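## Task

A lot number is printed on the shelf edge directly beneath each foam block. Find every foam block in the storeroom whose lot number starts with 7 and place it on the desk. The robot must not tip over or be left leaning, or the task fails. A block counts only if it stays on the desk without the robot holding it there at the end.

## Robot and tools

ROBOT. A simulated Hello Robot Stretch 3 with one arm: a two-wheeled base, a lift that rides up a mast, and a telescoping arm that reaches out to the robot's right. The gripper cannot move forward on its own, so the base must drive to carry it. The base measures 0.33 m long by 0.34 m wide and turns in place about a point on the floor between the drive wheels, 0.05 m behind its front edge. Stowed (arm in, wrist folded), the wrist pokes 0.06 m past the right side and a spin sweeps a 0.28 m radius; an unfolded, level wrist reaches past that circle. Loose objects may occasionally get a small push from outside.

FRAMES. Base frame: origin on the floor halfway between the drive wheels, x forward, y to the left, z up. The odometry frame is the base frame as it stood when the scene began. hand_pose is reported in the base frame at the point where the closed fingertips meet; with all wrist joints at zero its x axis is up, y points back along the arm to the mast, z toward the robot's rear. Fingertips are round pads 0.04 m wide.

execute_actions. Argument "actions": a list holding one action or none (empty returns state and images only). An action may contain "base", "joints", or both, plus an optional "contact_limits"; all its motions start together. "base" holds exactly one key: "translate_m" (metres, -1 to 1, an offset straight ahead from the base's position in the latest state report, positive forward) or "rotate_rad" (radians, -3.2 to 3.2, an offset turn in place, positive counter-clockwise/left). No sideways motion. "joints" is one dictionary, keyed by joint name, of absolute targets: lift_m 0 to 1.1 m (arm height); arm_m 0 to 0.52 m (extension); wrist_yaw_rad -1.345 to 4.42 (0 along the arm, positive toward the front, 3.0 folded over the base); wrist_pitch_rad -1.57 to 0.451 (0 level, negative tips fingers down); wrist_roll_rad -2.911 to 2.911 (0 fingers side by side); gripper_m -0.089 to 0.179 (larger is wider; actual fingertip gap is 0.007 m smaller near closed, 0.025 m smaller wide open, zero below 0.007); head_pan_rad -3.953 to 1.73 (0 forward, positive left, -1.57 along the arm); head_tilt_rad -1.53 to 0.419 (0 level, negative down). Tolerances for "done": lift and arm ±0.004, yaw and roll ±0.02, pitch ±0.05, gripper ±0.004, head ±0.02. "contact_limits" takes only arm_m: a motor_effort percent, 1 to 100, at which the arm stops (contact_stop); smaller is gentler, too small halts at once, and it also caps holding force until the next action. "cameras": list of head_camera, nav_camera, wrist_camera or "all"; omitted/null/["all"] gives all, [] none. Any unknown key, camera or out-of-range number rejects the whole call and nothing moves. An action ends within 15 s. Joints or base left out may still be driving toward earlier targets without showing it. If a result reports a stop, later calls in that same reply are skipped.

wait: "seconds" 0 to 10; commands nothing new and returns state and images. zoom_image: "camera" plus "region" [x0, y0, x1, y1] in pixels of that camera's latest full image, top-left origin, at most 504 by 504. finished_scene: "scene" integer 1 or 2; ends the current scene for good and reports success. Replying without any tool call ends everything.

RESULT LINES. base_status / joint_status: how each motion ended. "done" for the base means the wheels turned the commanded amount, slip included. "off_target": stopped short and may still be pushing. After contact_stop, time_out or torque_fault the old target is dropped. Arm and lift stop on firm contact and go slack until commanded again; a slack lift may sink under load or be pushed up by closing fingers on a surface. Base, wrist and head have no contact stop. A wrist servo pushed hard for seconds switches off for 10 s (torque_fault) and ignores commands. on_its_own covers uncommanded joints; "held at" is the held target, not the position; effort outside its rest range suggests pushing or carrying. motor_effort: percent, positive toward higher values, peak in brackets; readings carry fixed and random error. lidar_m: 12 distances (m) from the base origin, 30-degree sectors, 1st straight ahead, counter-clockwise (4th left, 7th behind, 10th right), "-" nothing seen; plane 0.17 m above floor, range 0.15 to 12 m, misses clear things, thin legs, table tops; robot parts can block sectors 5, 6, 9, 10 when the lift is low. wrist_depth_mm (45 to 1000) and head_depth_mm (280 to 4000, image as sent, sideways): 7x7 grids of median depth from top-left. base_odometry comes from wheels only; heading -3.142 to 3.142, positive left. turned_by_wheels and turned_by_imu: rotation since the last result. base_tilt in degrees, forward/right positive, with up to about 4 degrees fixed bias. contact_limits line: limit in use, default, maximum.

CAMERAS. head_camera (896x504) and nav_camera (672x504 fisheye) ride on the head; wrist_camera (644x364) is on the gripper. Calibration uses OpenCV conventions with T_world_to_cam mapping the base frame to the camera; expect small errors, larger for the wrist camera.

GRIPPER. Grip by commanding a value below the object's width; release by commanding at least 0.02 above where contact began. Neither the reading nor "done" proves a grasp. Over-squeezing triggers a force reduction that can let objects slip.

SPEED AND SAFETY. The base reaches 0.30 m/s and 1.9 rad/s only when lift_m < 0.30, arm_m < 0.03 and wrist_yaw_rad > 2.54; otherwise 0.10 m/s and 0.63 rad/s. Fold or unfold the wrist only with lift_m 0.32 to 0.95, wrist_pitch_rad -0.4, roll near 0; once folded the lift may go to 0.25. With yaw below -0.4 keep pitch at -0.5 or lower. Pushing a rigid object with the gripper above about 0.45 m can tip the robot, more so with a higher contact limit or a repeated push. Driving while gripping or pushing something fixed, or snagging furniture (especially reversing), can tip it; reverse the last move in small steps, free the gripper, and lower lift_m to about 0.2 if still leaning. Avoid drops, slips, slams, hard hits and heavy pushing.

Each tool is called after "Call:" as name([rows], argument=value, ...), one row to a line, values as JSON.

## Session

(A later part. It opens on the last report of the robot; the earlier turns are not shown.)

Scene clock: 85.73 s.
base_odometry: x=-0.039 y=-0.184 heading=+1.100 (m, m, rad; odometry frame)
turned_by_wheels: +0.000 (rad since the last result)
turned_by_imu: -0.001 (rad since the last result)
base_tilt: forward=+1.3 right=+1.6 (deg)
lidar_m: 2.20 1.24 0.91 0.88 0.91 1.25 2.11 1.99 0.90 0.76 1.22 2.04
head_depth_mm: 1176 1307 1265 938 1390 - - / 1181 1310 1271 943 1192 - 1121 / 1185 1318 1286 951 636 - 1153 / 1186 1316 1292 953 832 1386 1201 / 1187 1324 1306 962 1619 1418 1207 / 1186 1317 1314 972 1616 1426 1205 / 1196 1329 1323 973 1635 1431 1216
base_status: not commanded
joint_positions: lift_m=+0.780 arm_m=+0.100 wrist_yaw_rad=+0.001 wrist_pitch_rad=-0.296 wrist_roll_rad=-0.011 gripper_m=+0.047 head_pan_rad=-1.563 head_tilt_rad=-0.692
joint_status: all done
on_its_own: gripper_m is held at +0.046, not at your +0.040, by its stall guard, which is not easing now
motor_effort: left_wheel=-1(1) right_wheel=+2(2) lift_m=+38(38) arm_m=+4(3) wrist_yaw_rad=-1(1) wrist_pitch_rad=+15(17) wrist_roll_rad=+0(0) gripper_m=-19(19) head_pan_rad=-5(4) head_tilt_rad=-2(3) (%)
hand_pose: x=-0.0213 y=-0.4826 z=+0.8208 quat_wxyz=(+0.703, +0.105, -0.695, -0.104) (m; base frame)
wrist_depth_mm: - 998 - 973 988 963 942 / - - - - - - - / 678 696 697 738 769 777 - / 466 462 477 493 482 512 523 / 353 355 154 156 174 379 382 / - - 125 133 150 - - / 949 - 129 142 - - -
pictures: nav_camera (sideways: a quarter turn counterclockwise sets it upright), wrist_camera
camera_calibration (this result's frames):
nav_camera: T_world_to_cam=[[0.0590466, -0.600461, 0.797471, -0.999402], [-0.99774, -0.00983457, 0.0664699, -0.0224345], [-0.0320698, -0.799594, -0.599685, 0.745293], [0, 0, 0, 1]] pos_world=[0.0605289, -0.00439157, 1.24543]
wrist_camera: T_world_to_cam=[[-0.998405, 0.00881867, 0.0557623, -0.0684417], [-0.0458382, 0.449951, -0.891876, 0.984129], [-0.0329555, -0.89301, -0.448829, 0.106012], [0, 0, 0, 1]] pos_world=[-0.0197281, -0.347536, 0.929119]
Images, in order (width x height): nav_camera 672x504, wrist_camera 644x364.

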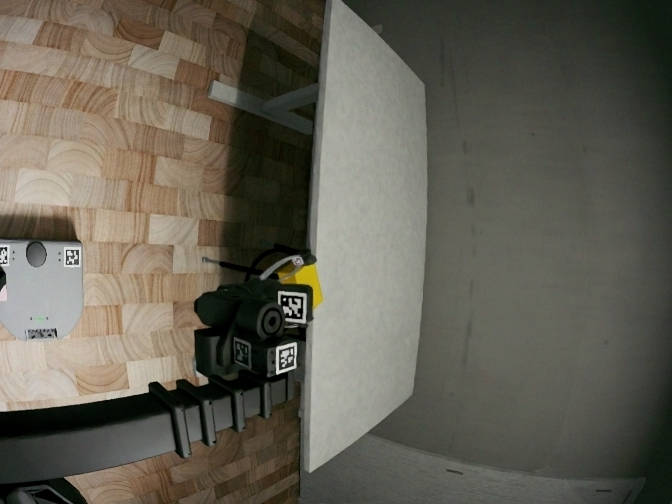

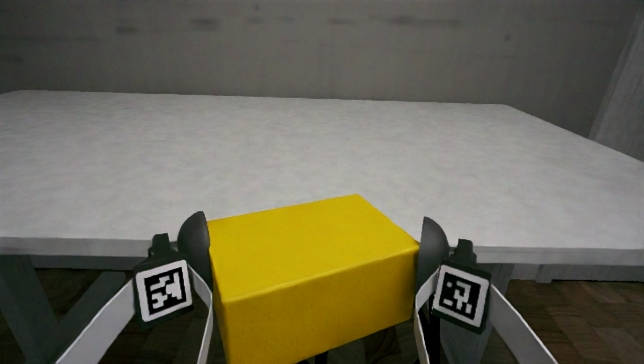

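Call:
execute_actions([
  {"joints":{"arm_m":0.42}},
], cameras=["wrist_camera"])

Call:
execute_actions([
  {"joints":{"lift_m":0.715}},
], cameras=["wrist_camera"])

Scene clock: 102.63 s.
base_odometry: x=-0.039 y=-0.184 heading=+1.100 (m, m, rad; odometry frame)
turned_by_wheels: +0.000 (rad since the last result)
turned_by_imu: -0.002 (rad since the last result)
base_tilt: forward=+1.3 right=+1.7 (deg)
lidar_m: 2.21 1.23 0.91 0.88 0.91 1.25 2.10 1.99 0.90 0.76 1.23 2.04
head_depth_mm: 1176 1293 1261 968 - - 1167 / 1183 1305 1337 - 1543 1371 1196 / 1184 1310 1349 - 1140 1346 1198 / 1186 1317 1290 921 1562 1410 1203 / 1187 1320 1301 961 1620 1421 1206 / 1187 1329 1313 969 1626 1422 1211 / 1199 1333 1326 973 1636 1421 1214
base_status: not commanded
joint_positions: lift_m=+0.780 arm_m=+0.420 wrist_yaw_rad=+0.000 wrist_pitch_rad=-0.295 wrist_roll_rad=-0.011 gripper_m=+0.047 head_pan_rad=-1.563 head_tilt_rad=-0.692
joint_status: all done
on_its_own: gripper_m is held at +0.046, not at your +0.040, by its stall guard, which is not easing now
motor_effort: left_wheel=-1(1) right_wheel=+1(2) lift_m=+38(38) arm_m=+4(3) wrist_yaw_rad=+0(1) wrist_pitch_rad=+15(15) wrist_roll_rad=+0(0) gripper_m=-19(19) head_pan_rad=-4(5) head_tilt_rad=-3(3) (%)
hand_pose: x=-0.0214 y=-0.8027 z=+0.8209 quat_wxyz=(+0.703, +0.105, -0.695, -0.104) (m; base frame)
wrist_depth_mm: 675 690 677 679 689 677 681 / 731 717 725 722 714 742 729 / 664 683 697 724 736 755 762 / 452 469 467 477 501 504 519 / 343 352 153 155 176 375 378 / 277 290 125 133 151 302 301 / 237 229 128 143 237 245 249
pictures: wrist_camera
camera_calibration (this result's frames):
wrist_camera: T_world_to_cam=[[-0.998401, 0.00929972, 0.0557559, -0.0653421], [-0.0456375, 0.449387, -0.89217, 1.12807], [-0.0333529, -0.893289, -0.448245, -0.180455], [0, 0, 0, 1]] pos_world=[-0.019774, -0.667532, 0.929187]
Images, in order (width x height): wrist_camera 644x364.

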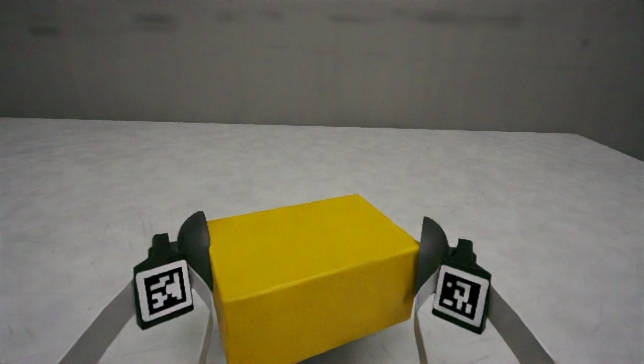

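Scene clock: 104.07 s.
base_odometry: x=-0.039 y=-0.184 heading=+1.100 (m, m, rad; odometry frame)
turned_by_wheels: +0.000 (rad since the last result)
turned_by_imu: +0.000 (rad since the last result)
base_tilt: forward=+1.3 right=+1.6 (deg)
lidar_m: 2.21 1.24 0.91 0.88 0.91 1.25 2.10 1.99 0.90 0.76 1.22 2.04
head_depth_mm: 1174 1305 1264 939 1402 - - / 1177 1307 1277 1015 1592 1369 1192 / 1182 1310 1278 - 1554 1345 1195 / 1188 1317 1289 922 1566 1403 1204 / 1191 1321 1295 965 1619 1412 1207 / 1194 1331 1309 965 1617 1420 1207 / 1195 1325 1328 975 1632 1427 1211
base_status: not commanded
joint_positions: lift_m=+0.715 arm_m=+0.420 wrist_yaw_rad=+0.000 wrist_pitch_rad=-0.295 wrist_roll_rad=-0.011 gripper_m=+0.047 head_pan_rad=-1.563 head_tilt_rad=-0.692
joint_status: all done
on_its_own: gripper_m is held at +0.046, not at your +0.040, by its stall guard, which is not easing now
motor_effort: left_wheel=-1(1) right_wheel=+2(2) lift_m=+32(35) arm_m=+4(4) wrist_yaw_rad=+0(0) wrist_pitch_rad=+15(15) wrist_roll_rad=+0(0) gripper_m=-19(19) head_pan_rad=-4(3) head_tilt_rad=-4(3) (%)
hand_pose: x=-0.0214 y=-0.8027 z=+0.7562 quat_wxyz=(+0.703, +0.105, -0.695, -0.104) (m; base frame)
wrist_depth_mm: 682 696 670 680 683 696 677 / 705 717 738 726 714 717 721 / 455 461 486 499 512 526 545 / 313 315 327 332 336 348 355 / 238 243 154 155 176 259 261 / 192 201 126 133 152 207 207 / 165 157 129 143 162 167 171
pictures: wrist_camera
camera_calibration (this result's frames):
wrist_camera: T_world_to_cam=[[-0.998401, 0.00930349, 0.0557555, -0.0617283], [-0.0456378, 0.449324, -0.892202, 1.07028], [-0.0333529, -0.89332, -0.448181, -0.209561], [0, 0, 0, 1]] pos_world=[-0.019774, -0.667532, 0.864423]
Images, in order (width x height): wrist_camera 644x364.

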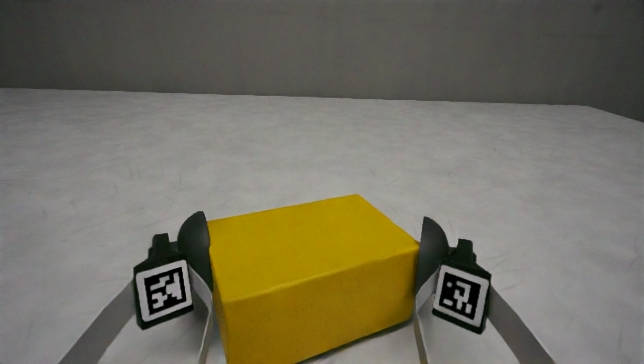

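Call:
execute_actions([
  {"joints":{"lift_m":0.708}},
], cameras=[])

Call:
execute_actions([
  {"joints":{"gripper_m":0.15}},
], cameras=[])

Call:
execute_actions([
  {"joints":{"arm_m":0.0,"lift_m":0.73}},
], cameras=["wrist_camera"])

Call:
execute_actions([
  {"joints":{"wrist_yaw_rad":3.0,"wrist_pitch_rad":-0.4,"lift_m":0.4,"gripper_m":0.05}},
], cameras=[])

Call:
execute_actions([
  {"joints":{"lift_m":0.28}},
], cameras=[])

Call:
execute_actions([
  {"base":{"translate_m":1.0}},
], cameras=[])

Call:
execute_actions([
  {"base":{"translate_m":0.7}},
], cameras=[])

Call:
execute_actions([
  {"base":{"rotate_rad":1.59}},
], cameras=[])

Call:
execute_actions([
  {"base":{"translate_m":1.0}},
], cameras=[])

Scene clock: 115.33 s.
base_odometry: x=-0.039 y=-0.184 heading=+1.100 (m, m, rad; odometry frame)
turned_by_wheels: +0.000 (rad since the last result)
turned_by_imu: -0.001 (rad since the last result)
base_tilt: forward=+1.3 right=+1.7 (deg)
lidar_m: 2.21 1.23 0.91 0.88 0.91 1.25 2.10 1.99 0.90 0.76 1.22 2.04
head_depth_mm: 1173 1301 1260 935 1401 - - / 1179 1312 1276 1015 1604 1373 1194 / 1183 1309 1285 - 1569 1336 1198 / 1181 1312 1292 953 1573 1411 1205 / 1194 1315 1304 960 1616 1413 1206 / 1193 1325 1312 967 1629 1427 1210 / 1196 1330 1327 970 1632 1424 1213
base_status: not commanded
joint_positions: lift_m=+0.708 arm_m=+0.420 wrist_yaw_rad=+0.000 wrist_pitch_rad=-0.295 wrist_roll_rad=-0.011 gripper_m=+0.047 head_pan_rad=-1.563 head_tilt_rad=-0.692
joint_status: all done
on_its_own: gripper_m is held at +0.046, not at your +0.040, by its stall guard, which is not easing now
motor_effort: left_wheel=-1(1) right_wheel=+2(2) lift_m=+32(32) arm_m=+4(4) wrist_yaw_rad=+0(0) wrist_pitch_rad=+15(15) wrist_roll_rad=+0(0) gripper_m=-19(19) head_pan_rad=-4(4) head_tilt_rad=-3(3) (%)
hand_pose: x=-0.0214 y=-0.8027 z=+0.7492 quat_wxyz=(+0.703, +0.105, -0.695, -0.104) (m; base frame)
wrist_depth_mm: 680 704 688 703 677 673 678 / 710 716 719 724 713 720 726 / 436 438 462 484 493 504 515 / 296 305 309 315 322 329 337 / 225 230 153 155 176 245 250 / 182 189 125 133 150 200 197 / 157 149 129 143 157 160 162
pictures: none
No camera images: the call's "cameras" was empty. Leave "cameras" out to get every camera's image.

Scene clock: 116.87 s.
base_odometry: x=-0.039 y=-0.184 heading=+1.100 (m, m, rad; odometry frame)
turned_by_wheels: +0.000 (rad since the last result)
turned_by_imu: +0.000 (rad since the last result)
base_tilt: forward=+1.3 right=+1.6 (deg)
lidar_m: 2.21 1.24 0.91 0.88 0.91 1.26 2.11 1.99 0.90 0.76 1.22 2.04
head_depth_mm: 1170 1303 1263 939 1399 - - / 1173 1311 1274 1019 1588 1365 1192 / 1185 1309 1283 - 1558 1339 1195 / 1186 1318 1293 940 1567 1412 1198 / 1185 1320 1304 964 1611 1414 1206 / 1192 1323 1313 966 1618 1420 1208 / 1185 1324 1317 972 1621 1422 1217
base_status: not commanded
joint_positions: lift_m=+0.708 arm_m=+0.420 wrist_yaw_rad=+0.000 wrist_pitch_rad=-0.293 wrist_roll_rad=-0.011 gripper_m=+0.150 head_pan_rad=-1.563 head_tilt_rad=-0.692
joint_status: all done
motor_effort: left_wheel=-1(1) right_wheel=+2(2) lift_m=+32(31) arm_m=+4(4) wrist_yaw_rad=+0(0) wrist_pitch_rad=+14(15) wrist_roll_rad=+0(0) gripper_m=+0(83) head_pan_rad=-5(4) head_tilt_rad=-4(4) (%)
hand_pose: x=-0.0214 y=-0.8030 z=+0.7498 quat_wxyz=(+0.704, +0.104, -0.695, -0.103) (m; base frame)
wrist_depth_mm: 676 681 685 687 685 690 667 / 709 710 731 738 712 718 743 / 440 450 463 479 494 514 522 / 300 308 311 318 321 334 338 / 227 239 164 158 232 257 252 / 190 180 132 134 161 - 199 / - 154 130 144 160 156 166
pictures: none
No camera images: the call's "cameras" was empty. Leave "cameras" out to get every camera's image.

Scene clock: 121.13 s.
base_odometry: x=-0.039 y=-0.184 heading=+1.100 (m, m, rad; odometry frame)
turned_by_wheels: +0.000 (rad since the last result)
turned_by_imu: -0.001 (rad since the last result)
base_tilt: forward=+1.3 right=+1.7 (deg)
lidar_m: 2.20 1.24 0.91 0.88 0.91 1.25 2.11 1.99 0.90 0.76 1.22 2.04
head_depth_mm: 1170 1305 1260 940 1401 1361 1201 / 1181 1311 1280 941 1546 1371 1198 / 1180 1308 1285 915 1139 1372 - / 1185 1317 1296 921 1570 1412 1201 / 1187 1316 1303 957 1609 1412 1206 / 1188 1325 1318 967 1616 1421 1209 / 1198 1336 1321 976 1626 1427 1212
base_status: not commanded
joint_positions: lift_m=+0.730 arm_m=+0.001 wrist_yaw_rad=+0.000 wrist_pitch_rad=-0.292 wrist_roll_rad=-0.011 gripper_m=+0.150 head_pan_rad=-1.563 head_tilt_rad=-0.692
joint_status: all done
joint sent to its limit — the command would take arm_m past its lower limit, so that joint was sent only as far as its limit.
motor_effort: left_wheel=-1(1) right_wheel=+2(1) lift_m=+37(39) arm_m=-4(9) wrist_yaw_rad=+0(0) wrist_pitch_rad=+13(13) wrist_roll_rad=+0(0) gripper_m=+0(1) head_pan_rad=-4(5) head_tilt_rad=-3(3) (%)
hand_pose: x=-0.0214 y=-0.3849 z=+0.7719 quat_wxyz=(+0.704, +0.104, -0.696, -0.102) (m; base frame)
wrist_depth_mm: - - - - - - - / 968 - - - - - - / 519 528 542 519 586 606 623 / 858 - - 433 442 460 466 / - - - - - - - / - - - - - - - / - - - - - - -
pictures: wrist_camera
camera_calibration (this result's frames):
wrist_camera: T_world_to_cam=[[-0.9984, 0.00963369, 0.0557189, -0.0663632], [-0.0455822, 0.445989, -0.893877, 0.896528], [-0.0334613, -0.894987, -0.444836, 0.167501], [0, 0, 0, 1]] pos_world=[-0.0197865, -0.249291, 0.879594]
Images, in order (width x height): wrist_camera 644x364.

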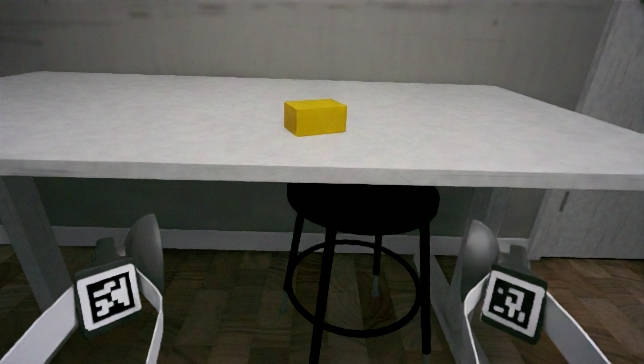

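Scene clock: 124.97 s.
base_odometry: x=-0.039 y=-0.184 heading=+1.100 (m, m, rad; odometry frame)
turned_by_wheels: +0.000 (rad since the last result)
turned_by_imu: -0.001 (rad since the last result)
base_tilt: forward=+1.2 right=+1.6 (deg)
lidar_m: 2.21 1.24 0.91 0.88 0.91 1.25 2.10 1.99 0.90 0.76 1.22 2.04
head_depth_mm: 1176 1313 1267 938 1402 1362 1194 / 1176 1315 1270 946 1552 1370 1196 / 1188 1317 1283 913 1136 1340 1199 / 1188 1318 1297 921 1567 1406 1199 / 1185 1321 1299 960 1623 1414 1208 / 1190 1324 1320 967 1619 1426 1212 / 1193 1322 1325 974 1626 1431 1211
base_status: not commanded
joint_positions: lift_m=+0.400 arm_m=+0.001 wrist_yaw_rad=+2.999 wrist_pitch_rad=-0.412 wrist_roll_rad=-0.011 gripper_m=+0.050 head_pan_rad=-1.563 head_tilt_rad=-0.692
joint_status: all done
motor_effort: left_wheel=-1(1) right_wheel=+1(2) lift_m=+33(34) arm_m=-3(4) wrist_yaw_rad=+2(4) wrist_pitch_rad=+7(13) wrist_roll_rad=+0(0) gripper_m=-1(81) head_pan_rad=-4(4) head_tilt_rad=-4(3) (%)
hand_pose: x=+0.0109 y=+0.0765 z=+0.4141 quat_wxyz=(+0.194, +0.697, +0.096, +0.684) (m; base frame)
wrist_depth_mm: 766 - 824 847 884 912 949 / 830 - 853 922 947 994 - / 876 - 985 - - - - / 942 990 997 - - - - / 779 787 - 807 840 843 876 / 645 666 - 676 712 695 692 / 555 567 566 582 585 580 594
pictures: none
No camera images: the call's "cameras" was empty. Leave "cameras" out to get every camera's image.

Scene clock: 126.90 s.
base_odometry: x=-0.039 y=-0.184 heading=+1.100 (m, m, rad; odometry frame)
turned_by_wheels: +0.000 (rad since the last result)
turned_by_imu: -0.001 (rad since the last result)
base_tilt: forward=+1.2 right=+1.6 (deg)
lidar_m: 2.21 1.24 0.91 0.88 0.91 1.26 2.10 1.99 0.90 0.76 1.22 2.04
head_depth_mm: 1169 1302 1264 939 1395 1362 1187 / 1181 1307 1273 943 1552 1363 1195 / 1188 1312 1281 915 1137 1339 1200 / 1190 1315 1291 922 1561 1414 1205 / 1189 1322 1310 963 1611 1414 1206 / 1189 1319 1316 969 1628 1419 1212 / 1191 1329 1325 974 1627 1435 1212
base_status: not commanded
joint_positions: lift_m=+0.280 arm_m=+0.001 wrist_yaw_rad=+2.999 wrist_pitch_rad=-0.412 wrist_roll_rad=-0.011 gripper_m=+0.050 head_pan_rad=-1.563 head_tilt_rad=-0.692
joint_status: all done
motor_effort: left_wheel=-1(1) right_wheel=+2(2) lift_m=+32(31) arm_m=-3(3) wrist_yaw_rad=+2(2) wrist_pitch_rad=+7(7) wrist_roll_rad=+0(0) gripper_m=+0(0) head_pan_rad=-4(4) head_tilt_rad=-3(4) (%)
hand_pose: x=+0.0108 y=+0.0765 z=+0.2941 quat_wxyz=(+0.194, +0.697, +0.096, +0.684) (m; base frame)
wrist_depth_mm: 751 - 805 851 898 923 963 / 809 - 890 946 968 - - / 874 - 942 995 - - - / 735 771 777 800 791 822 828 / 607 606 - 636 669 652 644 / 494 507 - 532 536 540 542 / 447 - - - 446 459 461
pictures: none
No camera images: the call's "cameras" was empty. Leave "cameras" out to get every camera's image.

Scene clock: 132.00 s.
base_odometry: x=+0.415 y=+0.707 heading=+1.100 (m, m, rad; odometry frame)
turned_by_wheels: +0.000 (rad since the last result)
turned_by_imu: -0.003 (rad since the last result)
base_tilt: forward=+1.2 right=+1.6 (deg)
lidar_m: 1.21 1.25 1.73 0.87 0.91 1.24 3.11 1.28 1.02 1.00 1.49 1.25
head_depth_mm: 1177 1313 1267 942 1594 1398 1192 / 1183 1313 1273 944 1390 1370 1196 / 1181 1319 1429 1695 1686 1397 1200 / 1190 1333 1483 1684 1693 1407 1200 / 1193 1326 1487 1699 1693 1411 1208 / 1199 1326 1494 1703 1711 1421 1214 / 1203 1339 1490 1713 1721 1431 1214
base_status: done
joint_positions: lift_m=+0.280 arm_m=+0.001 wrist_yaw_rad=+2.999 wrist_pitch_rad=-0.412 wrist_roll_rad=-0.011 gripper_m=+0.050 head_pan_rad=-1.563 head_tilt_rad=-0.692
joint_status: not commanded
motor_effort: left_wheel=-1(9) right_wheel=+1(7) lift_m=+31(32) arm_m=-3(3) wrist_yaw_rad=+2(1) wrist_pitch_rad=+8(8) wrist_roll_rad=+0(0) gripper_m=+0(0) head_pan_rad=-4(5) head_tilt_rad=-3(3) (%)
hand_pose: x=+0.0107 y=+0.0765 z=+0.2941 quat_wxyz=(+0.193, +0.697, +0.096, +0.684) (m; base frame)
wrist_depth_mm: 743 - 814 835 - - - / 836 - 864 920 - - - / 890 - 933 976 - - - / 730 752 750 804 797 826 843 / 597 618 - 622 666 649 647 / 507 511 - 542 542 531 547 / 453 - - - 448 459 457
pictures: none
No camera images: the call's "cameras" was empty. Leave "cameras" out to get every camera's image.

Scene clock: 136.03 s.
base_odometry: x=+0.733 y=+1.330 heading=+1.100 (m, m, rad; odometry frame)
turned_by_wheels: +0.000 (rad since the last result)
turned_by_imu: -0.002 (rad since the last result)
base_tilt: forward=+1.3 right=+1.6 (deg)
lidar_m: 0.51 0.53 0.72 2.01 1.09 1.24 3.48 1.88 1.34 1.44 0.71 0.52
head_depth_mm: 1182 1317 1474 1670 1674 1390 1187 / 1184 1317 1487 1676 1685 1399 1192 / 1192 1325 1485 1689 1694 1406 1198 / 1193 1323 1493 1694 1700 1417 1201 / 1194 1334 1497 1705 1709 1416 1205 / 1194 1336 1490 1670 1670 1424 1211 / 1208 1294 1360 1352 1347 1330 1189
base_status: done
joint_positions: lift_m=+0.280 arm_m=+0.001 wrist_yaw_rad=+2.999 wrist_pitch_rad=-0.412 wrist_roll_rad=-0.011 gripper_m=+0.050 head_pan_rad=-1.563 head_tilt_rad=-0.692
joint_status: not commanded
motor_effort: left_wheel=-1(8) right_wheel=+2(6) lift_m=+31(31) arm_m=-3(3) wrist_yaw_rad=+0(1) wrist_pitch_rad=+7(7) wrist_roll_rad=+0(0) gripper_m=+0(0) head_pan_rad=-5(3) head_tilt_rad=-3(3) (%)
hand_pose: x=+0.0107 y=+0.0765 z=+0.2941 quat_wxyz=(+0.193, +0.697, +0.096, +0.684) (m; base frame)
wrist_depth_mm: 775 - - - - 717 517 / 805 - - - - 732 524 / 871 - - - - 729 526 / 741 755 788 789 793 719 537 / 609 611 - 629 662 647 520 / 509 512 - 537 531 539 506 / 451 - - - 441 456 452
pictures: none
No camera images: the call's "cameras" was empty. Leave "cameras" out to get every camera's image.

Scene clock: 138.27 s.
base_odometry: x=+0.733 y=+1.330 heading=+2.689 (m, m, rad; odometry frame)
turned_by_wheels: +1.590 (rad since the last result)
turned_by_imu: +1.568 (rad since the last result)
base_tilt: forward=+1.2 right=+1.6 (deg)
lidar_m: 2.03 1.02 1.24 3.54 2.02 1.34 1.44 0.71 0.53 0.51 0.53 0.73
head_depth_mm: 395 439 493 561 652 781 969 / 396 441 493 564 655 786 977 / 398 442 496 565 659 788 983 / 398 443 497 568 662 792 986 / 399 445 499 570 665 793 993 / 400 445 501 572 666 799 1003 / 402 447 503 574 670 805 1012
base_status: done
joint_positions: lift_m=+0.280 arm_m=+0.001 wrist_yaw_rad=+2.999 wrist_pitch_rad=-0.412 wrist_roll_rad=-0.011 gripper_m=+0.050 head_pan_rad=-1.563 head_tilt_rad=-0.692
joint_status: not commanded
motor_effort: left_wheel=-1(9) right_wheel=+2(7) lift_m=+31(31) arm_m=-3(3) wrist_yaw_rad=+1(1) wrist_pitch_rad=+8(7) wrist_roll_rad=+0(0) gripper_m=+0(0) head_pan_rad=-3(4) head_tilt_rad=-3(3) (%)
hand_pose: x=+0.0107 y=+0.0765 z=+0.2941 quat_wxyz=(+0.193, +0.697, +0.096, +0.684) (m; base frame)
wrist_depth_mm: - - - - - - 897 / - - - - - - 898 / - - - - - - 892 / 769 748 792 806 814 819 827 / 598 626 - 614 660 642 654 / 508 523 - 535 541 543 542 / 449 - - - 443 459 464
pictures: none
No camera images: the call's "cameras" was empty. Leave "cameras" out to get every camera's image.

Scene clock: 143.37 s.
base_odometry: x=-0.166 y=+1.767 heading=+2.689 (m, m, rad; odometry frame)
turned_by_wheels: +0.000 (rad since the last result)
turned_by_imu: -0.003 (rad since the last result)
base_tilt: forward=+1.3 right=+1.6 (deg)
lidar_m: 1.34 1.40 0.53 0.51 2.72 2.18 1.96 0.72 0.53 0.51 0.54 0.74
head_depth_mm: 402 446 501 571 665 793 985 / 403 448 502 574 667 795 993 / 404 448 506 576 671 802 999 / 405 451 506 577 672 805 1003 / 406 452 508 579 675 809 1010 / 407 453 509 582 679 814 1017 / 408 453 512 585 682 817 1027
base_status: done
joint_positions: lift_m=+0.280 arm_m=+0.001 wrist_yaw_rad=+2.999 wrist_pitch_rad=-0.412 wrist_roll_rad=-0.011 gripper_m=+0.050 head_pan_rad=-1.563 head_tilt_rad=-0.692
joint_status: not commanded
motor_effort: left_wheel=-1(7) right_wheel=+2(7) lift_m=+32(31) arm_m=-4(3) wrist_yaw_rad=+2(2) wrist_pitch_rad=+8(7) wrist_roll_rad=+0(0) gripper_m=+1(0) head_pan_rad=-4(5) head_tilt_rad=-3(3) (%)
hand_pose: x=+0.0107 y=+0.0765 z=+0.2940 quat_wxyz=(+0.193, +0.697, +0.096, +0.684) (m; base frame)
wrist_depth_mm: - - 481 508 524 - - / - - 538 554 569 - - / - - 572 597 627 - - / 742 761 633 657 701 831 830 / 604 597 - 630 672 648 646 / 506 504 - 538 542 535 543 / 451 - - - 446 459 458
pictures: none
No camera images: the call's "cameras" was empty. Leave "cameras" out to get every camera's image.

Call:
execute_actions([
  {"base":{"translate_m":0.92}},
], cameras=[])

Call:
execute_actions([
  {"base":{"rotate_rad":-1.585}},
], cameras=[])

Call:
execute_actions([
  {"base":{"translate_m":-1.0}},
], cameras=["head_camera","nav_camera"])

Scene clock: 151.00 s.
base_odometry: x=-0.994 y=+2.169 heading=+2.689 (m, m, rad; odometry frame)
turned_by_wheels: +0.000 (rad since the last result)
turned_by_imu: -0.003 (rad since the last result)
base_tilt: forward=+1.2 right=+1.6 (deg)
lidar_m: 0.42 0.44 0.60 1.68 1.48 0.78 2.00 0.74 0.54 0.52 0.54 0.44
head_depth_mm: 408 453 508 580 673 804 1003 / 409 454 510 582 676 810 1005 / 409 456 512 583 677 812 1012 / 411 457 513 586 682 814 1021 / 412 458 514 590 685 819 1027 / 413 459 516 589 686 828 1033 / 414 460 517 590 690 829 1001
base_status: done
joint_positions: lift_m=+0.280 arm_m=+0.001 wrist_yaw_rad=+2.999 wrist_pitch_rad=-0.412 wrist_roll_rad=-0.011 gripper_m=+0.050 head_pan_rad=-1.563 head_tilt_rad=-0.692
joint_status: not commanded
motor_effort: left_wheel=-1(6) right_wheel=+2(5) lift_m=+32(32) arm_m=-4(4) wrist_yaw_rad=+1(1) wrist_pitch_rad=+7(8) wrist_roll_rad=+0(0) gripper_m=-1(0) head_pan_rad=-5(4) head_tilt_rad=-3(4) (%)
hand_pose: x=+0.0107 y=+0.0765 z=+0.2940 quat_wxyz=(+0.193, +0.697, +0.096, +0.684) (m; base frame)
wrist_depth_mm: - - - - 995 600 439 / - - - - - 606 443 / 875 - - - 955 607 439 / 740 761 774 809 811 633 446 / 602 618 - 630 669 595 442 / 511 516 - 540 543 531 443 / 445 - - - 451 456 431
pictures: none
No camera images: the call's "cameras" was empty. Leave "cameras" out to get every camera's image.

Scene clock: 153.20 s.
base_odometry: x=-0.994 y=+2.169 heading=+1.104 (m, m, rad; odometry frame)
turned_by_wheels: -1.585 (rad since the last result)
turned_by_imu: -1.565 (rad since the last result)
base_tilt: forward=+1.3 right=+1.7 (deg)
lidar_m: 0.52 0.54 0.44 0.42 0.44 0.60 1.69 1.48 0.78 1.98 0.73 0.54
head_depth_mm: 2762 3041 2821 2093 1670 1399 1191 / 2768 3100 2811 2110 1692 1397 1194 / 2804 3080 2848 2128 1687 1396 1197 / 2782 3091 2885 2134 1689 1409 1205 / 2748 3039 2778 2165 1706 1415 1206 / 1974 1961 1975 1946 1681 1419 1213 / 1400 1395 1396 1384 1383 1326 1189
base_status: done
joint_positions: lift_m=+0.280 arm_m=+0.001 wrist_yaw_rad=+2.999 wrist_pitch_rad=-0.412 wrist_roll_rad=-0.011 gripper_m=+0.050 head_pan_rad=-1.563 head_tilt_rad=-0.692
joint_status: not commanded
motor_effort: left_wheel=+3(13) right_wheel=-1(5) lift_m=+32(32) arm_m=-3(4) wrist_yaw_rad=+1(1) wrist_pitch_rad=+8(8) wrist_roll_rad=+0(0) gripper_m=+0(0) head_pan_rad=-4(4) head_tilt_rad=-3(3) (%)
hand_pose: x=+0.0107 y=+0.0765 z=+0.2940 quat_wxyz=(+0.193, +0.697, +0.096, +0.684) (m; base frame)
wrist_depth_mm: 383 - 408 426 440 453 475 / 416 - 446 454 480 496 508 / 447 - 482 508 525 553 544 / 487 503 536 554 580 603 548 / 519 538 - 588 611 642 536 / 502 509 - 539 535 532 513 / 447 - - - 444 452 455
pictures: none
No camera images: the call's "cameras" was empty. Leave "cameras" out to get every camera's image.

Scene clock: 158.20 s.
base_odometry: x=-1.443 y=+1.276 heading=+1.104 (m, m, rad; odometry frame)
turned_by_wheels: +0.000 (rad since the last result)
turned_by_imu: +0.000 (rad since the last result)
base_tilt: forward=+1.3 right=+1.6 (deg)
lidar_m: 1.52 0.60 0.44 0.43 0.45 0.61 1.74 1.46 0.70 1.04 0.74 1.57
head_depth_mm: 850 917 665 1160 993 1219 1148 / 852 920 670 1158 994 1258 1148 / 854 923 676 1169 995 1262 1147 / 858 922 682 1177 975 1266 1158 / 861 926 688 1183 1013 1270 1165 / 863 934 692 1195 1012 1275 1170 / 865 945 700 1156 1018 1122 1168
base_status: done
joint_positions: lift_m=+0.280 arm_m=+0.001 wrist_yaw_rad=+2.999 wrist_pitch_rad=-0.412 wrist_roll_rad=-0.011 gripper_m=+0.050 head_pan_rad=-1.563 head_tilt_rad=-0.692
joint_status: not commanded
motor_effort: left_wheel=+3(8) right_wheel=-1(5) lift_m=+32(32) arm_m=-4(3) wrist_yaw_rad=+1(1) wrist_pitch_rad=+8(7) wrist_roll_rad=+0(0) gripper_m=+0(0) head_pan_rad=-4(4) head_tilt_rad=-3(3) (%)
hand_pose: x=+0.0107 y=+0.0765 z=+0.2940 quat_wxyz=(+0.193, +0.697, +0.096, +0.684) (m; base frame)
wrist_depth_mm: 391 - 416 430 452 460 483 / 418 - 447 468 488 502 529 / 459 - 491 517 522 556 582 / 494 516 533 558 584 607 641 / 531 549 - 589 602 635 659 / 497 512 - 531 538 538 531 / 454 - - - 452 457 462
pictures: head_camera (sideways: a quarter turn clockwise sets it upright), nav_camera (sideways: a quarter turn counterclockwise sets it upright)
camera_calibration (this result's frames):
head_camera: T_world_to_cam=[[0.010416, 0.614857, -0.78857, 1.04553], [0.999204, 0.0239726, 0.0318899, -0.0439767], [0.0385118, -0.788274, -0.614118, 0.760701], [0, 0, 0, 1]] pos_world=[0.00375549, -0.0421579, 1.29304]
nav_camera: T_world_to_cam=[[0.0588415, -0.600741, 0.797275, -0.999146], [-0.997743, -0.00951222, 0.0664693, -0.0224336], [-0.0323469, -0.799387, -0.599945, 0.745633], [0, 0, 0, 1]] pos_world=[0.0605272, -0.00439196, 1.24542]
Images, in order (width x height): head_camera 896x504, nav_camera 672x504.

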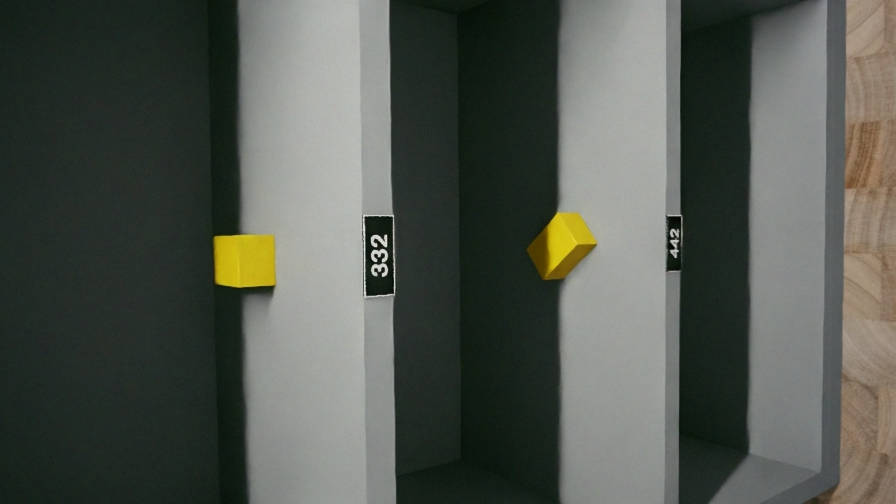

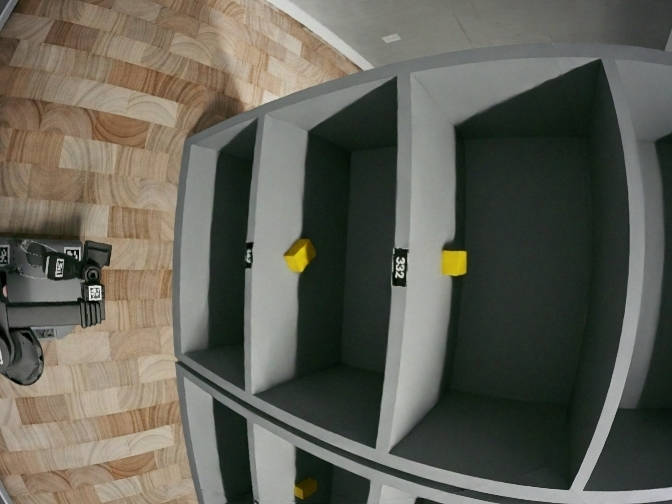

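Call:
execute_actions([
  {"base":{"translate_m":-0.9}},
], cameras=["head_camera"])

Call:
execute_actions([
  {"joints":{"head_pan_rad":-2.65,"head_tilt_rad":-0.4}},
], cameras=["head_camera"])

Scene clock: 165.53 s.
base_odometry: x=-1.848 y=+0.472 heading=+1.105 (m, m, rad; odometry frame)
turned_by_wheels: +0.000 (rad since the last result)
turned_by_imu: -0.001 (rad since the last result)
base_tilt: forward=+1.3 right=+1.6 (deg)
lidar_m: 1.64 0.61 0.45 0.44 0.45 0.63 1.77 1.46 0.72 1.04 0.71 1.47
head_depth_mm: 844 909 665 1162 993 1250 1140 / 848 913 671 1166 996 1252 1150 / 850 916 675 1168 999 1257 1156 / 852 916 683 1181 1005 1264 1156 / 852 923 686 1185 1007 1269 1161 / 856 938 693 1193 1012 1277 1164 / 860 937 699 1093 987 1021 1164
base_status: done
joint_positions: lift_m=+0.280 arm_m=+0.001 wrist_yaw_rad=+2.999 wrist_pitch_rad=-0.412 wrist_roll_rad=-0.011 gripper_m=+0.050 head_pan_rad=-1.563 head_tilt_rad=-0.692
joint_status: not commanded
motor_effort: left_wheel=+3(6) right_wheel=-1(5) lift_m=+32(31) arm_m=-4(4) wrist_yaw_rad=+1(1) wrist_pitch_rad=+7(8) wrist_roll_rad=+0(0) gripper_m=+1(0) head_pan_rad=-3(4) head_tilt_rad=-3(3) (%)
hand_pose: x=+0.0107 y=+0.0765 z=+0.2940 quat_wxyz=(+0.193, +0.697, +0.096, +0.684) (m; base frame)
wrist_depth_mm: 394 - 423 442 449 471 489 / 428 - 462 473 497 509 534 / 458 - 500 516 551 562 591 / 507 518 543 561 591 627 652 / 530 566 - 597 625 645 647 / 502 513 - 535 545 527 537 / 448 - - - 458 452 465
pictures: head_camera (sideways: a quarter turn clockwise sets it upright)
camera_calibration (this result's frames):
head_camera: T_world_to_cam=[[0.0104159, 0.614857, -0.78857, 1.04553], [0.999204, 0.0239727, 0.0318899, -0.0439767], [0.0385119, -0.788274, -0.614118, 0.760701], [0, 0, 0, 1]] pos_world=[0.00375549, -0.0421579, 1.29304]
Images, in order (width x height): head_camera 896x504.

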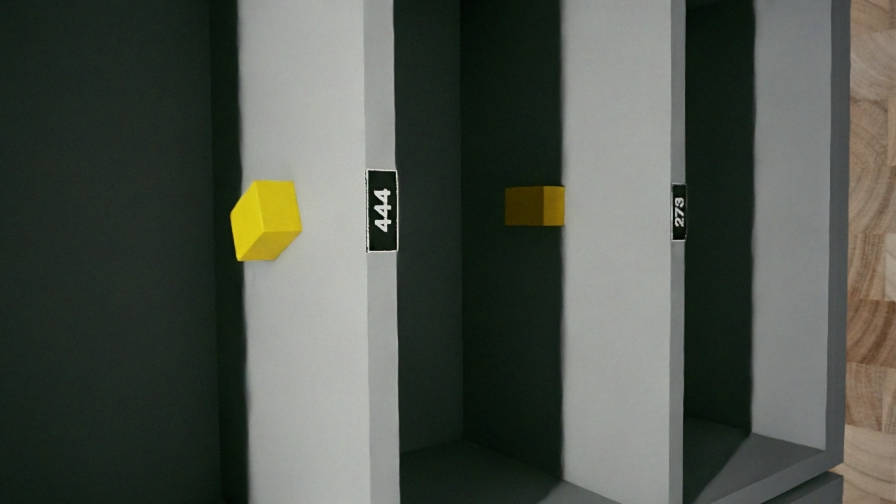

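Scene clock: 166.67 s.
base_odometry: x=-1.848 y=+0.472 heading=+1.105 (m, m, rad; odometry frame)
turned_by_wheels: +0.000 (rad since the last result)
turned_by_imu: +0.000 (rad since the last result)
base_tilt: forward=+1.2 right=+1.7 (deg)
lidar_m: 1.64 0.61 0.45 0.44 0.45 0.62 1.77 1.46 0.72 1.04 0.72 1.48
head_depth_mm: 1941 2064 2187 2322 2392 1786 1432 / 2012 2153 2223 2335 2283 1809 1433 / 1266 1349 1432 1539 1637 1718 1444 / 1308 1420 1488 1624 1447 1654 1400 / 1384 1494 1558 1168 1461 1174 1363 / 1250 1352 1406 999 1465 1051 951 / 821 1207 1240 732 763 794 842
base_status: not commanded
joint_positions: lift_m=+0.280 arm_m=+0.001 wrist_yaw_rad=+2.999 wrist_pitch_rad=-0.412 wrist_roll_rad=-0.011 gripper_m=+0.050 head_pan_rad=-2.643 head_tilt_rad=-0.409
joint_status: all done
motor_effort: left_wheel=+3(3) right_wheel=-1(1) lift_m=+32(33) arm_m=-4(4) wrist_yaw_rad=+1(1) wrist_pitch_rad=+8(7) wrist_roll_rad=+0(0) gripper_m=-1(1) head_pan_rad=-5(42) head_tilt_rad=+3(21) (%)
hand_pose: x=+0.0107 y=+0.0765 z=+0.2940 quat_wxyz=(+0.193, +0.697, +0.096, +0.684) (m; base frame)
wrist_depth_mm: 398 - 425 439 454 473 493 / 422 - 449 477 491 508 529 / 454 - 494 519 539 566 595 / 494 513 551 562 599 621 641 / 532 551 - 600 629 646 649 / 502 509 - 530 542 535 545 / 446 - - - 445 456 452
pictures: head_camera (sideways: a quarter turn clockwise sets it upright)
camera_calibration (this result's frames):
head_camera: T_world_to_cam=[[0.332224, 0.163904, -0.92885, 1.22652], [0.499835, -0.86573, 0.0260111, -0.0332877], [-0.79987, -0.472913, -0.369541, 0.447586], [0, 0, 0, 1]] pos_world=[-0.0328297, -0.0181802, 1.30552]
Images, in order (width x height): head_camera 896x504.

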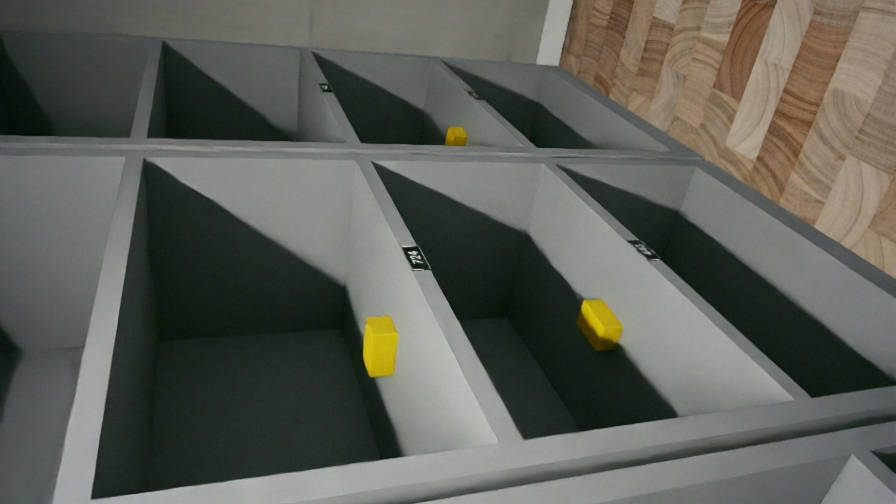

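724 upper.

Call:
execute_actions([
  {"base":{"translate_m":-0.93}},
], cameras=["head_camera"])

Call:
execute_actions([
  {"joints":{"lift_m":0.45,"head_pan_rad":-1.57,"head_tilt_rad":-0.7}},
], cameras=["head_camera"])

Call:
execute_actions([
  {"joints":{"lift_m":0.98,"wrist_yaw_rad":0,"gripper_m":0.15,"wrist_pitch_rad":-0.27}},
], cameras=["wrist_camera"])

Scene clock: 175.17 s.
base_odometry: x=-2.266 y=-0.359 heading=+1.105 (m, m, rad; odometry frame)
turned_by_wheels: +0.000 (rad since the last result)
turned_by_imu: -0.001 (rad since the last result)
base_tilt: forward=+1.3 right=+1.7 (deg)
lidar_m: 1.66 0.62 0.46 0.44 0.46 0.64 1.43 1.44 0.72 1.03 0.70 1.46
head_depth_mm: 1202 1261 1337 1416 1507 1609 1433 / 1259 1326 1413 1502 1604 1682 1442 / 1270 1354 1440 1555 1632 1711 1439 / 1328 1430 1491 1619 1458 1654 1411 / 1393 1494 1558 1146 1465 1173 1374 / 1242 1349 1389 933 1431 1014 937 / 684 1002 692 721 745 793 843
base_status: done
joint_positions: lift_m=+0.280 arm_m=+0.001 wrist_yaw_rad=+2.999 wrist_pitch_rad=-0.412 wrist_roll_rad=-0.011 gripper_m=+0.050 head_pan_rad=-2.643 head_tilt_rad=-0.408
joint_status: not commanded
motor_effort: left_wheel=+2(6) right_wheel=-1(6) lift_m=+31(32) arm_m=-4(3) wrist_yaw_rad=+2(1) wrist_pitch_rad=+7(7) wrist_roll_rad=+0(0) gripper_m=-1(0) head_pan_rad=-4(4) head_tilt_rad=+3(3) (%)
hand_pose: x=+0.0107 y=+0.0765 z=+0.2940 quat_wxyz=(+0.193, +0.697, +0.096, +0.684) (m; base frame)
wrist_depth_mm: 406 - 430 449 460 480 499 / 434 - 468 482 499 522 550 / 478 - 504 520 550 581 603 / 504 530 560 582 617 639 656 / 541 565 - 614 655 642 652 / 500 507 - 538 541 553 547 / 451 - - - 451 456 463
pictures: head_camera (sideways: a quarter turn clockwise sets it upright)
camera_calibration (this result's frames):
head_camera: T_world_to_cam=[[0.331391, 0.163333, -0.929248, 1.22704], [0.499618, -0.865856, 0.0259844, -0.0332517], [-0.800351, -0.472881, -0.368541, 0.446286], [0, 0, 0, 1]] pos_world=[-0.0328313, -0.0181675, 1.30557]
Images, in order (width x height): head_camera 896x504.

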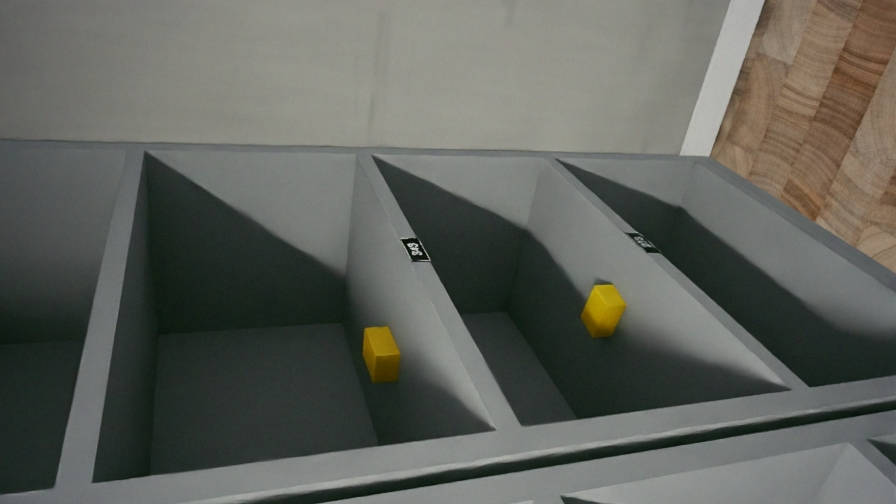

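Scene clock: 177.53 s.
base_odometry: x=-2.266 y=-0.359 heading=+1.105 (m, m, rad; odometry frame)
turned_by_wheels: +0.000 (rad since the last result)
turned_by_imu: -0.001 (rad since the last result)
base_tilt: forward=+1.3 right=+1.6 (deg)
lidar_m: 1.66 0.62 0.46 0.44 0.46 0.64 1.43 1.44 0.72 1.03 0.70 1.46
head_depth_mm: 841 906 668 1161 990 1221 1147 / 842 906 672 1168 994 1230 1148 / 843 910 677 1179 974 1229 1151 / 845 918 682 1179 979 1237 1154 / 844 922 688 1182 1011 1242 1164 / 849 929 693 1183 1011 1246 1166 / 848 926 701 1090 989 967 1145
base_status: not commanded
joint_positions: lift_m=+0.450 arm_m=+0.001 wrist_yaw_rad=+2.999 wrist_pitch_rad=-0.412 wrist_roll_rad=-0.011 gripper_m=+0.050 head_pan_rad=-1.577 head_tilt_rad=-0.691
joint_status: all done
motor_effort: left_wheel=+3(3) right_wheel=-1(1) lift_m=+37(40) arm_m=-4(4) wrist_yaw_rad=+1(2) wrist_pitch_rad=+8(7) wrist_roll_rad=+0(0) gripper_m=+1(0) head_pan_rad=+2(41) head_tilt_rad=-4(17) (%)
hand_pose: x=+0.0107 y=+0.0765 z=+0.4638 quat_wxyz=(+0.193, +0.697, +0.096, +0.684) (m; base frame)
wrist_depth_mm: 405 - 428 439 458 471 504 / 436 - 463 482 498 533 549 / 467 - 506 524 559 569 603 / 510 526 553 577 603 650 667 / 549 579 - 638 672 717 750 / 602 645 - 679 736 733 765 / 600 607 615 627 613 637 648
pictures: head_camera (sideways: a quarter turn clockwise sets it upright)
camera_calibration (this result's frames):
head_camera: T_world_to_cam=[[0.0189185, 0.614014, -0.789069, 1.04613], [0.99944, 0.0101706, 0.0318765, -0.0439607], [0.0275979, -0.78923, -0.613477, 0.759934], [0, 0, 0, 1]] pos_world=[0.00317234, -0.0421286, 1.29307]
Images, in order (width x height): head_camera 896x504.

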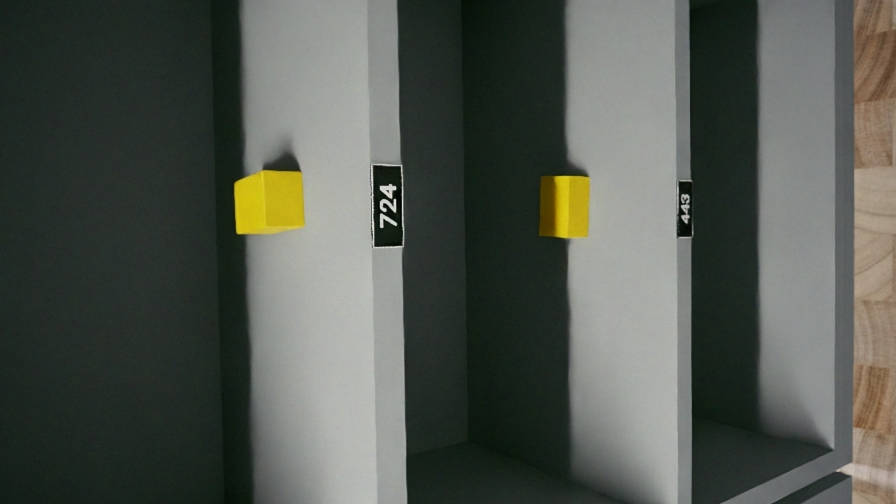

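Scene clock: 183.20 s.
base_odometry: x=-2.266 y=-0.359 heading=+1.105 (m, m, rad; odometry frame)
turned_by_wheels: +0.000 (rad since the last result)
turned_by_imu: -0.002 (rad since the last result)
base_tilt: forward=+1.3 right=+1.7 (deg)
lidar_m: 1.66 0.62 0.46 0.44 0.46 0.64 1.43 1.45 0.72 1.03 0.70 1.46
head_depth_mm: 838 902 667 1151 - - - / 839 904 671 1152 - - - / 843 912 679 - - - - / 845 917 683 1176 1003 1243 1160 / 845 926 689 1156 996 1236 1159 / 849 926 693 1188 1015 1248 1163 / 845 927 699 1092 991 967 1140
base_status: not commanded
joint_positions: lift_m=+0.980 arm_m=+0.001 wrist_yaw_rad=+0.002 wrist_pitch_rad=-0.291 wrist_roll_rad=-0.011 gripper_m=+0.150 head_pan_rad=-1.577 head_tilt_rad=-0.691
joint_status: all done
motor_effort: left_wheel=+3(3) right_wheel=-1(1) lift_m=+38(40) arm_m=-4(4) wrist_yaw_rad=-1(1) wrist_pitch_rad=+13(13) wrist_roll_rad=+0(0) gripper_m=+0(85) head_pan_rad=+3(2) head_tilt_rad=-4(4) (%)
hand_pose: x=-0.0211 y=-0.3849 z=+1.0219 quat_wxyz=(+0.704, +0.104, -0.695, -0.102) (m; base frame)
wrist_depth_mm: 508 709 700 721 704 697 503 / 516 695 741 735 746 724 494 / 449 464 475 472 511 532 479 / 352 357 359 358 356 362 362 / 515 826 925 964 924 687 497 / 515 779 841 852 886 - 484 / 539 681 690 679 705 682 465
pictures: wrist_camera
camera_calibration (this result's frames):
wrist_camera: T_world_to_cam=[[-0.998412, 0.00837068, 0.0557157, -0.0804745], [-0.0461547, 0.445621, -0.894031, 1.12009], [-0.0323117, -0.895182, -0.444527, 0.278376], [0, 0, 0, 1]] pos_world=[-0.0196543, -0.249267, 1.12963]
Images, in order (width x height): wrist_camera 644x364.

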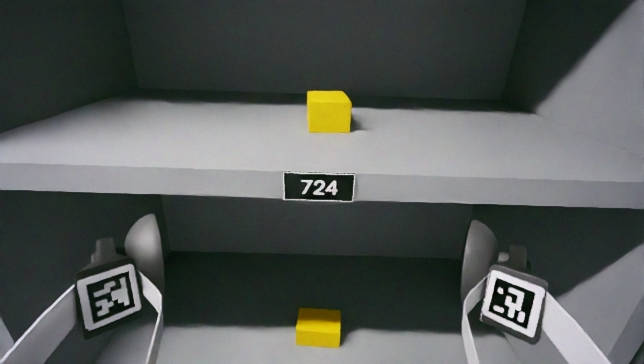

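Call:
execute_actions([
  {"base":{"translate_m":-0.015},"joints":{"arm_m":0.2,"head_pan_rad":-2.65,"head_tilt_rad":-0.45}},
], cameras=["wrist_camera","head_camera"])

Call:
zoom_image(camera="head_camera", region=[340,150,700,350])

Scene clock: 189.40 s.
base_odometry: x=-2.273 y=-0.372 heading=+1.105 (m, m, rad; odometry frame)
turned_by_wheels: +0.000 (rad since the last result)
turned_by_imu: -0.002 (rad since the last result)
base_tilt: forward=+1.3 right=+1.7 (deg)
lidar_m: 1.67 0.62 0.46 0.44 0.46 0.64 1.42 1.45 0.71 1.03 0.71 1.47
head_depth_mm: 1174 1244 1332 1425 1522 1609 - / 1233 1319 1404 1502 1634 1703 - / 1231 1342 1429 1564 1671 1730 - / 1278 1412 1455 1629 1406 1742 - / 1150 1489 1484 1641 1315 - - / 1080 1358 1354 932 1423 - - / 717 1203 698 729 762 - -
base_status: done
joint_positions: lift_m=+0.980 arm_m=+0.200 wrist_yaw_rad=+0.000 wrist_pitch_rad=-0.291 wrist_roll_rad=-0.011 gripper_m=+0.150 head_pan_rad=-2.643 head_tilt_rad=-0.458
joint_status: all done
motor_effort: left_wheel=+3(3) right_wheel=+0(5) lift_m=+38(37) arm_m=+4(6) wrist_yaw_rad=+0(2) wrist_pitch_rad=+13(13) wrist_roll_rad=+0(0) gripper_m=+0(0) head_pan_rad=-4(42) head_tilt_rad=+3(17) (%)
hand_pose: x=-0.0214 y=-0.5831 z=+1.0219 quat_wxyz=(+0.704, +0.104, -0.696, -0.102) (m; base frame)
wrist_depth_mm: 503 525 523 515 525 515 485 / 522 561 550 561 564 543 484 / 453 460 473 450 503 524 462 / 305 308 322 292 330 337 346 / 232 244 238 244 245 263 255 / 193 182 190 193 196 - 200 / - 171 170 171 174 174 174
pictures: head_camera (sideways: a quarter turn clockwise sets it upright), wrist_camera
camera_calibration (this result's frames):
head_camera: T_world_to_cam=[[0.371893, 0.18545, -0.909563, 1.20111], [0.498569, -0.866423, 0.0271951, -0.0348197], [-0.783023, -0.463593, -0.414676, 0.506218], [0, 0, 0, 1]] pos_world=[-0.0329418, -0.0182346, 1.30334]
wrist_camera: T_world_to_cam=[[-0.998402, 0.00944108, 0.0557156, -0.0784461], [-0.045677, 0.445666, -0.894033, 1.20845], [-0.0332712, -0.89515, -0.444522, 0.100919], [0, 0, 0, 1]] pos_world=[-0.0197647, -0.447487, 1.12963]
Images, in order (width x height): head_camera 896x504, wrist_camera 644x364.

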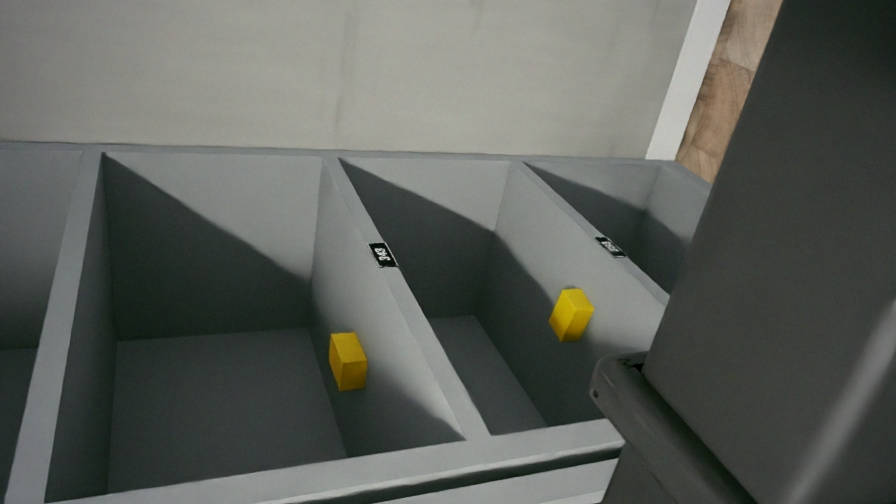

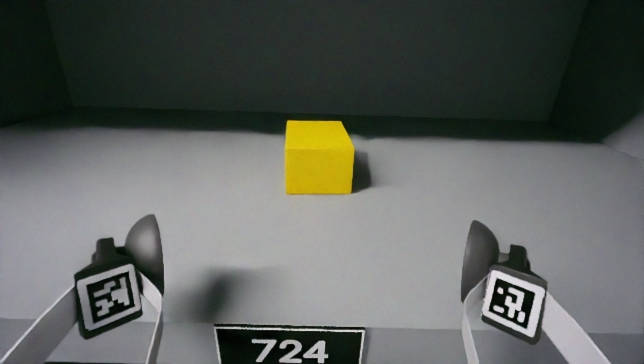

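Region (340, 150, 700, 350) of head_camera's 896x504 image, scaled by 1.400, with more detail than that image has.

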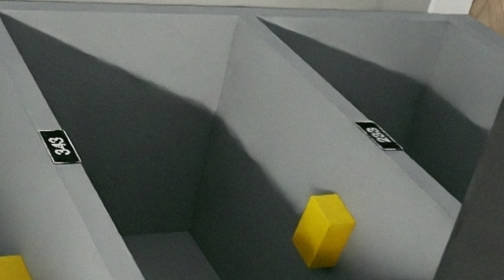

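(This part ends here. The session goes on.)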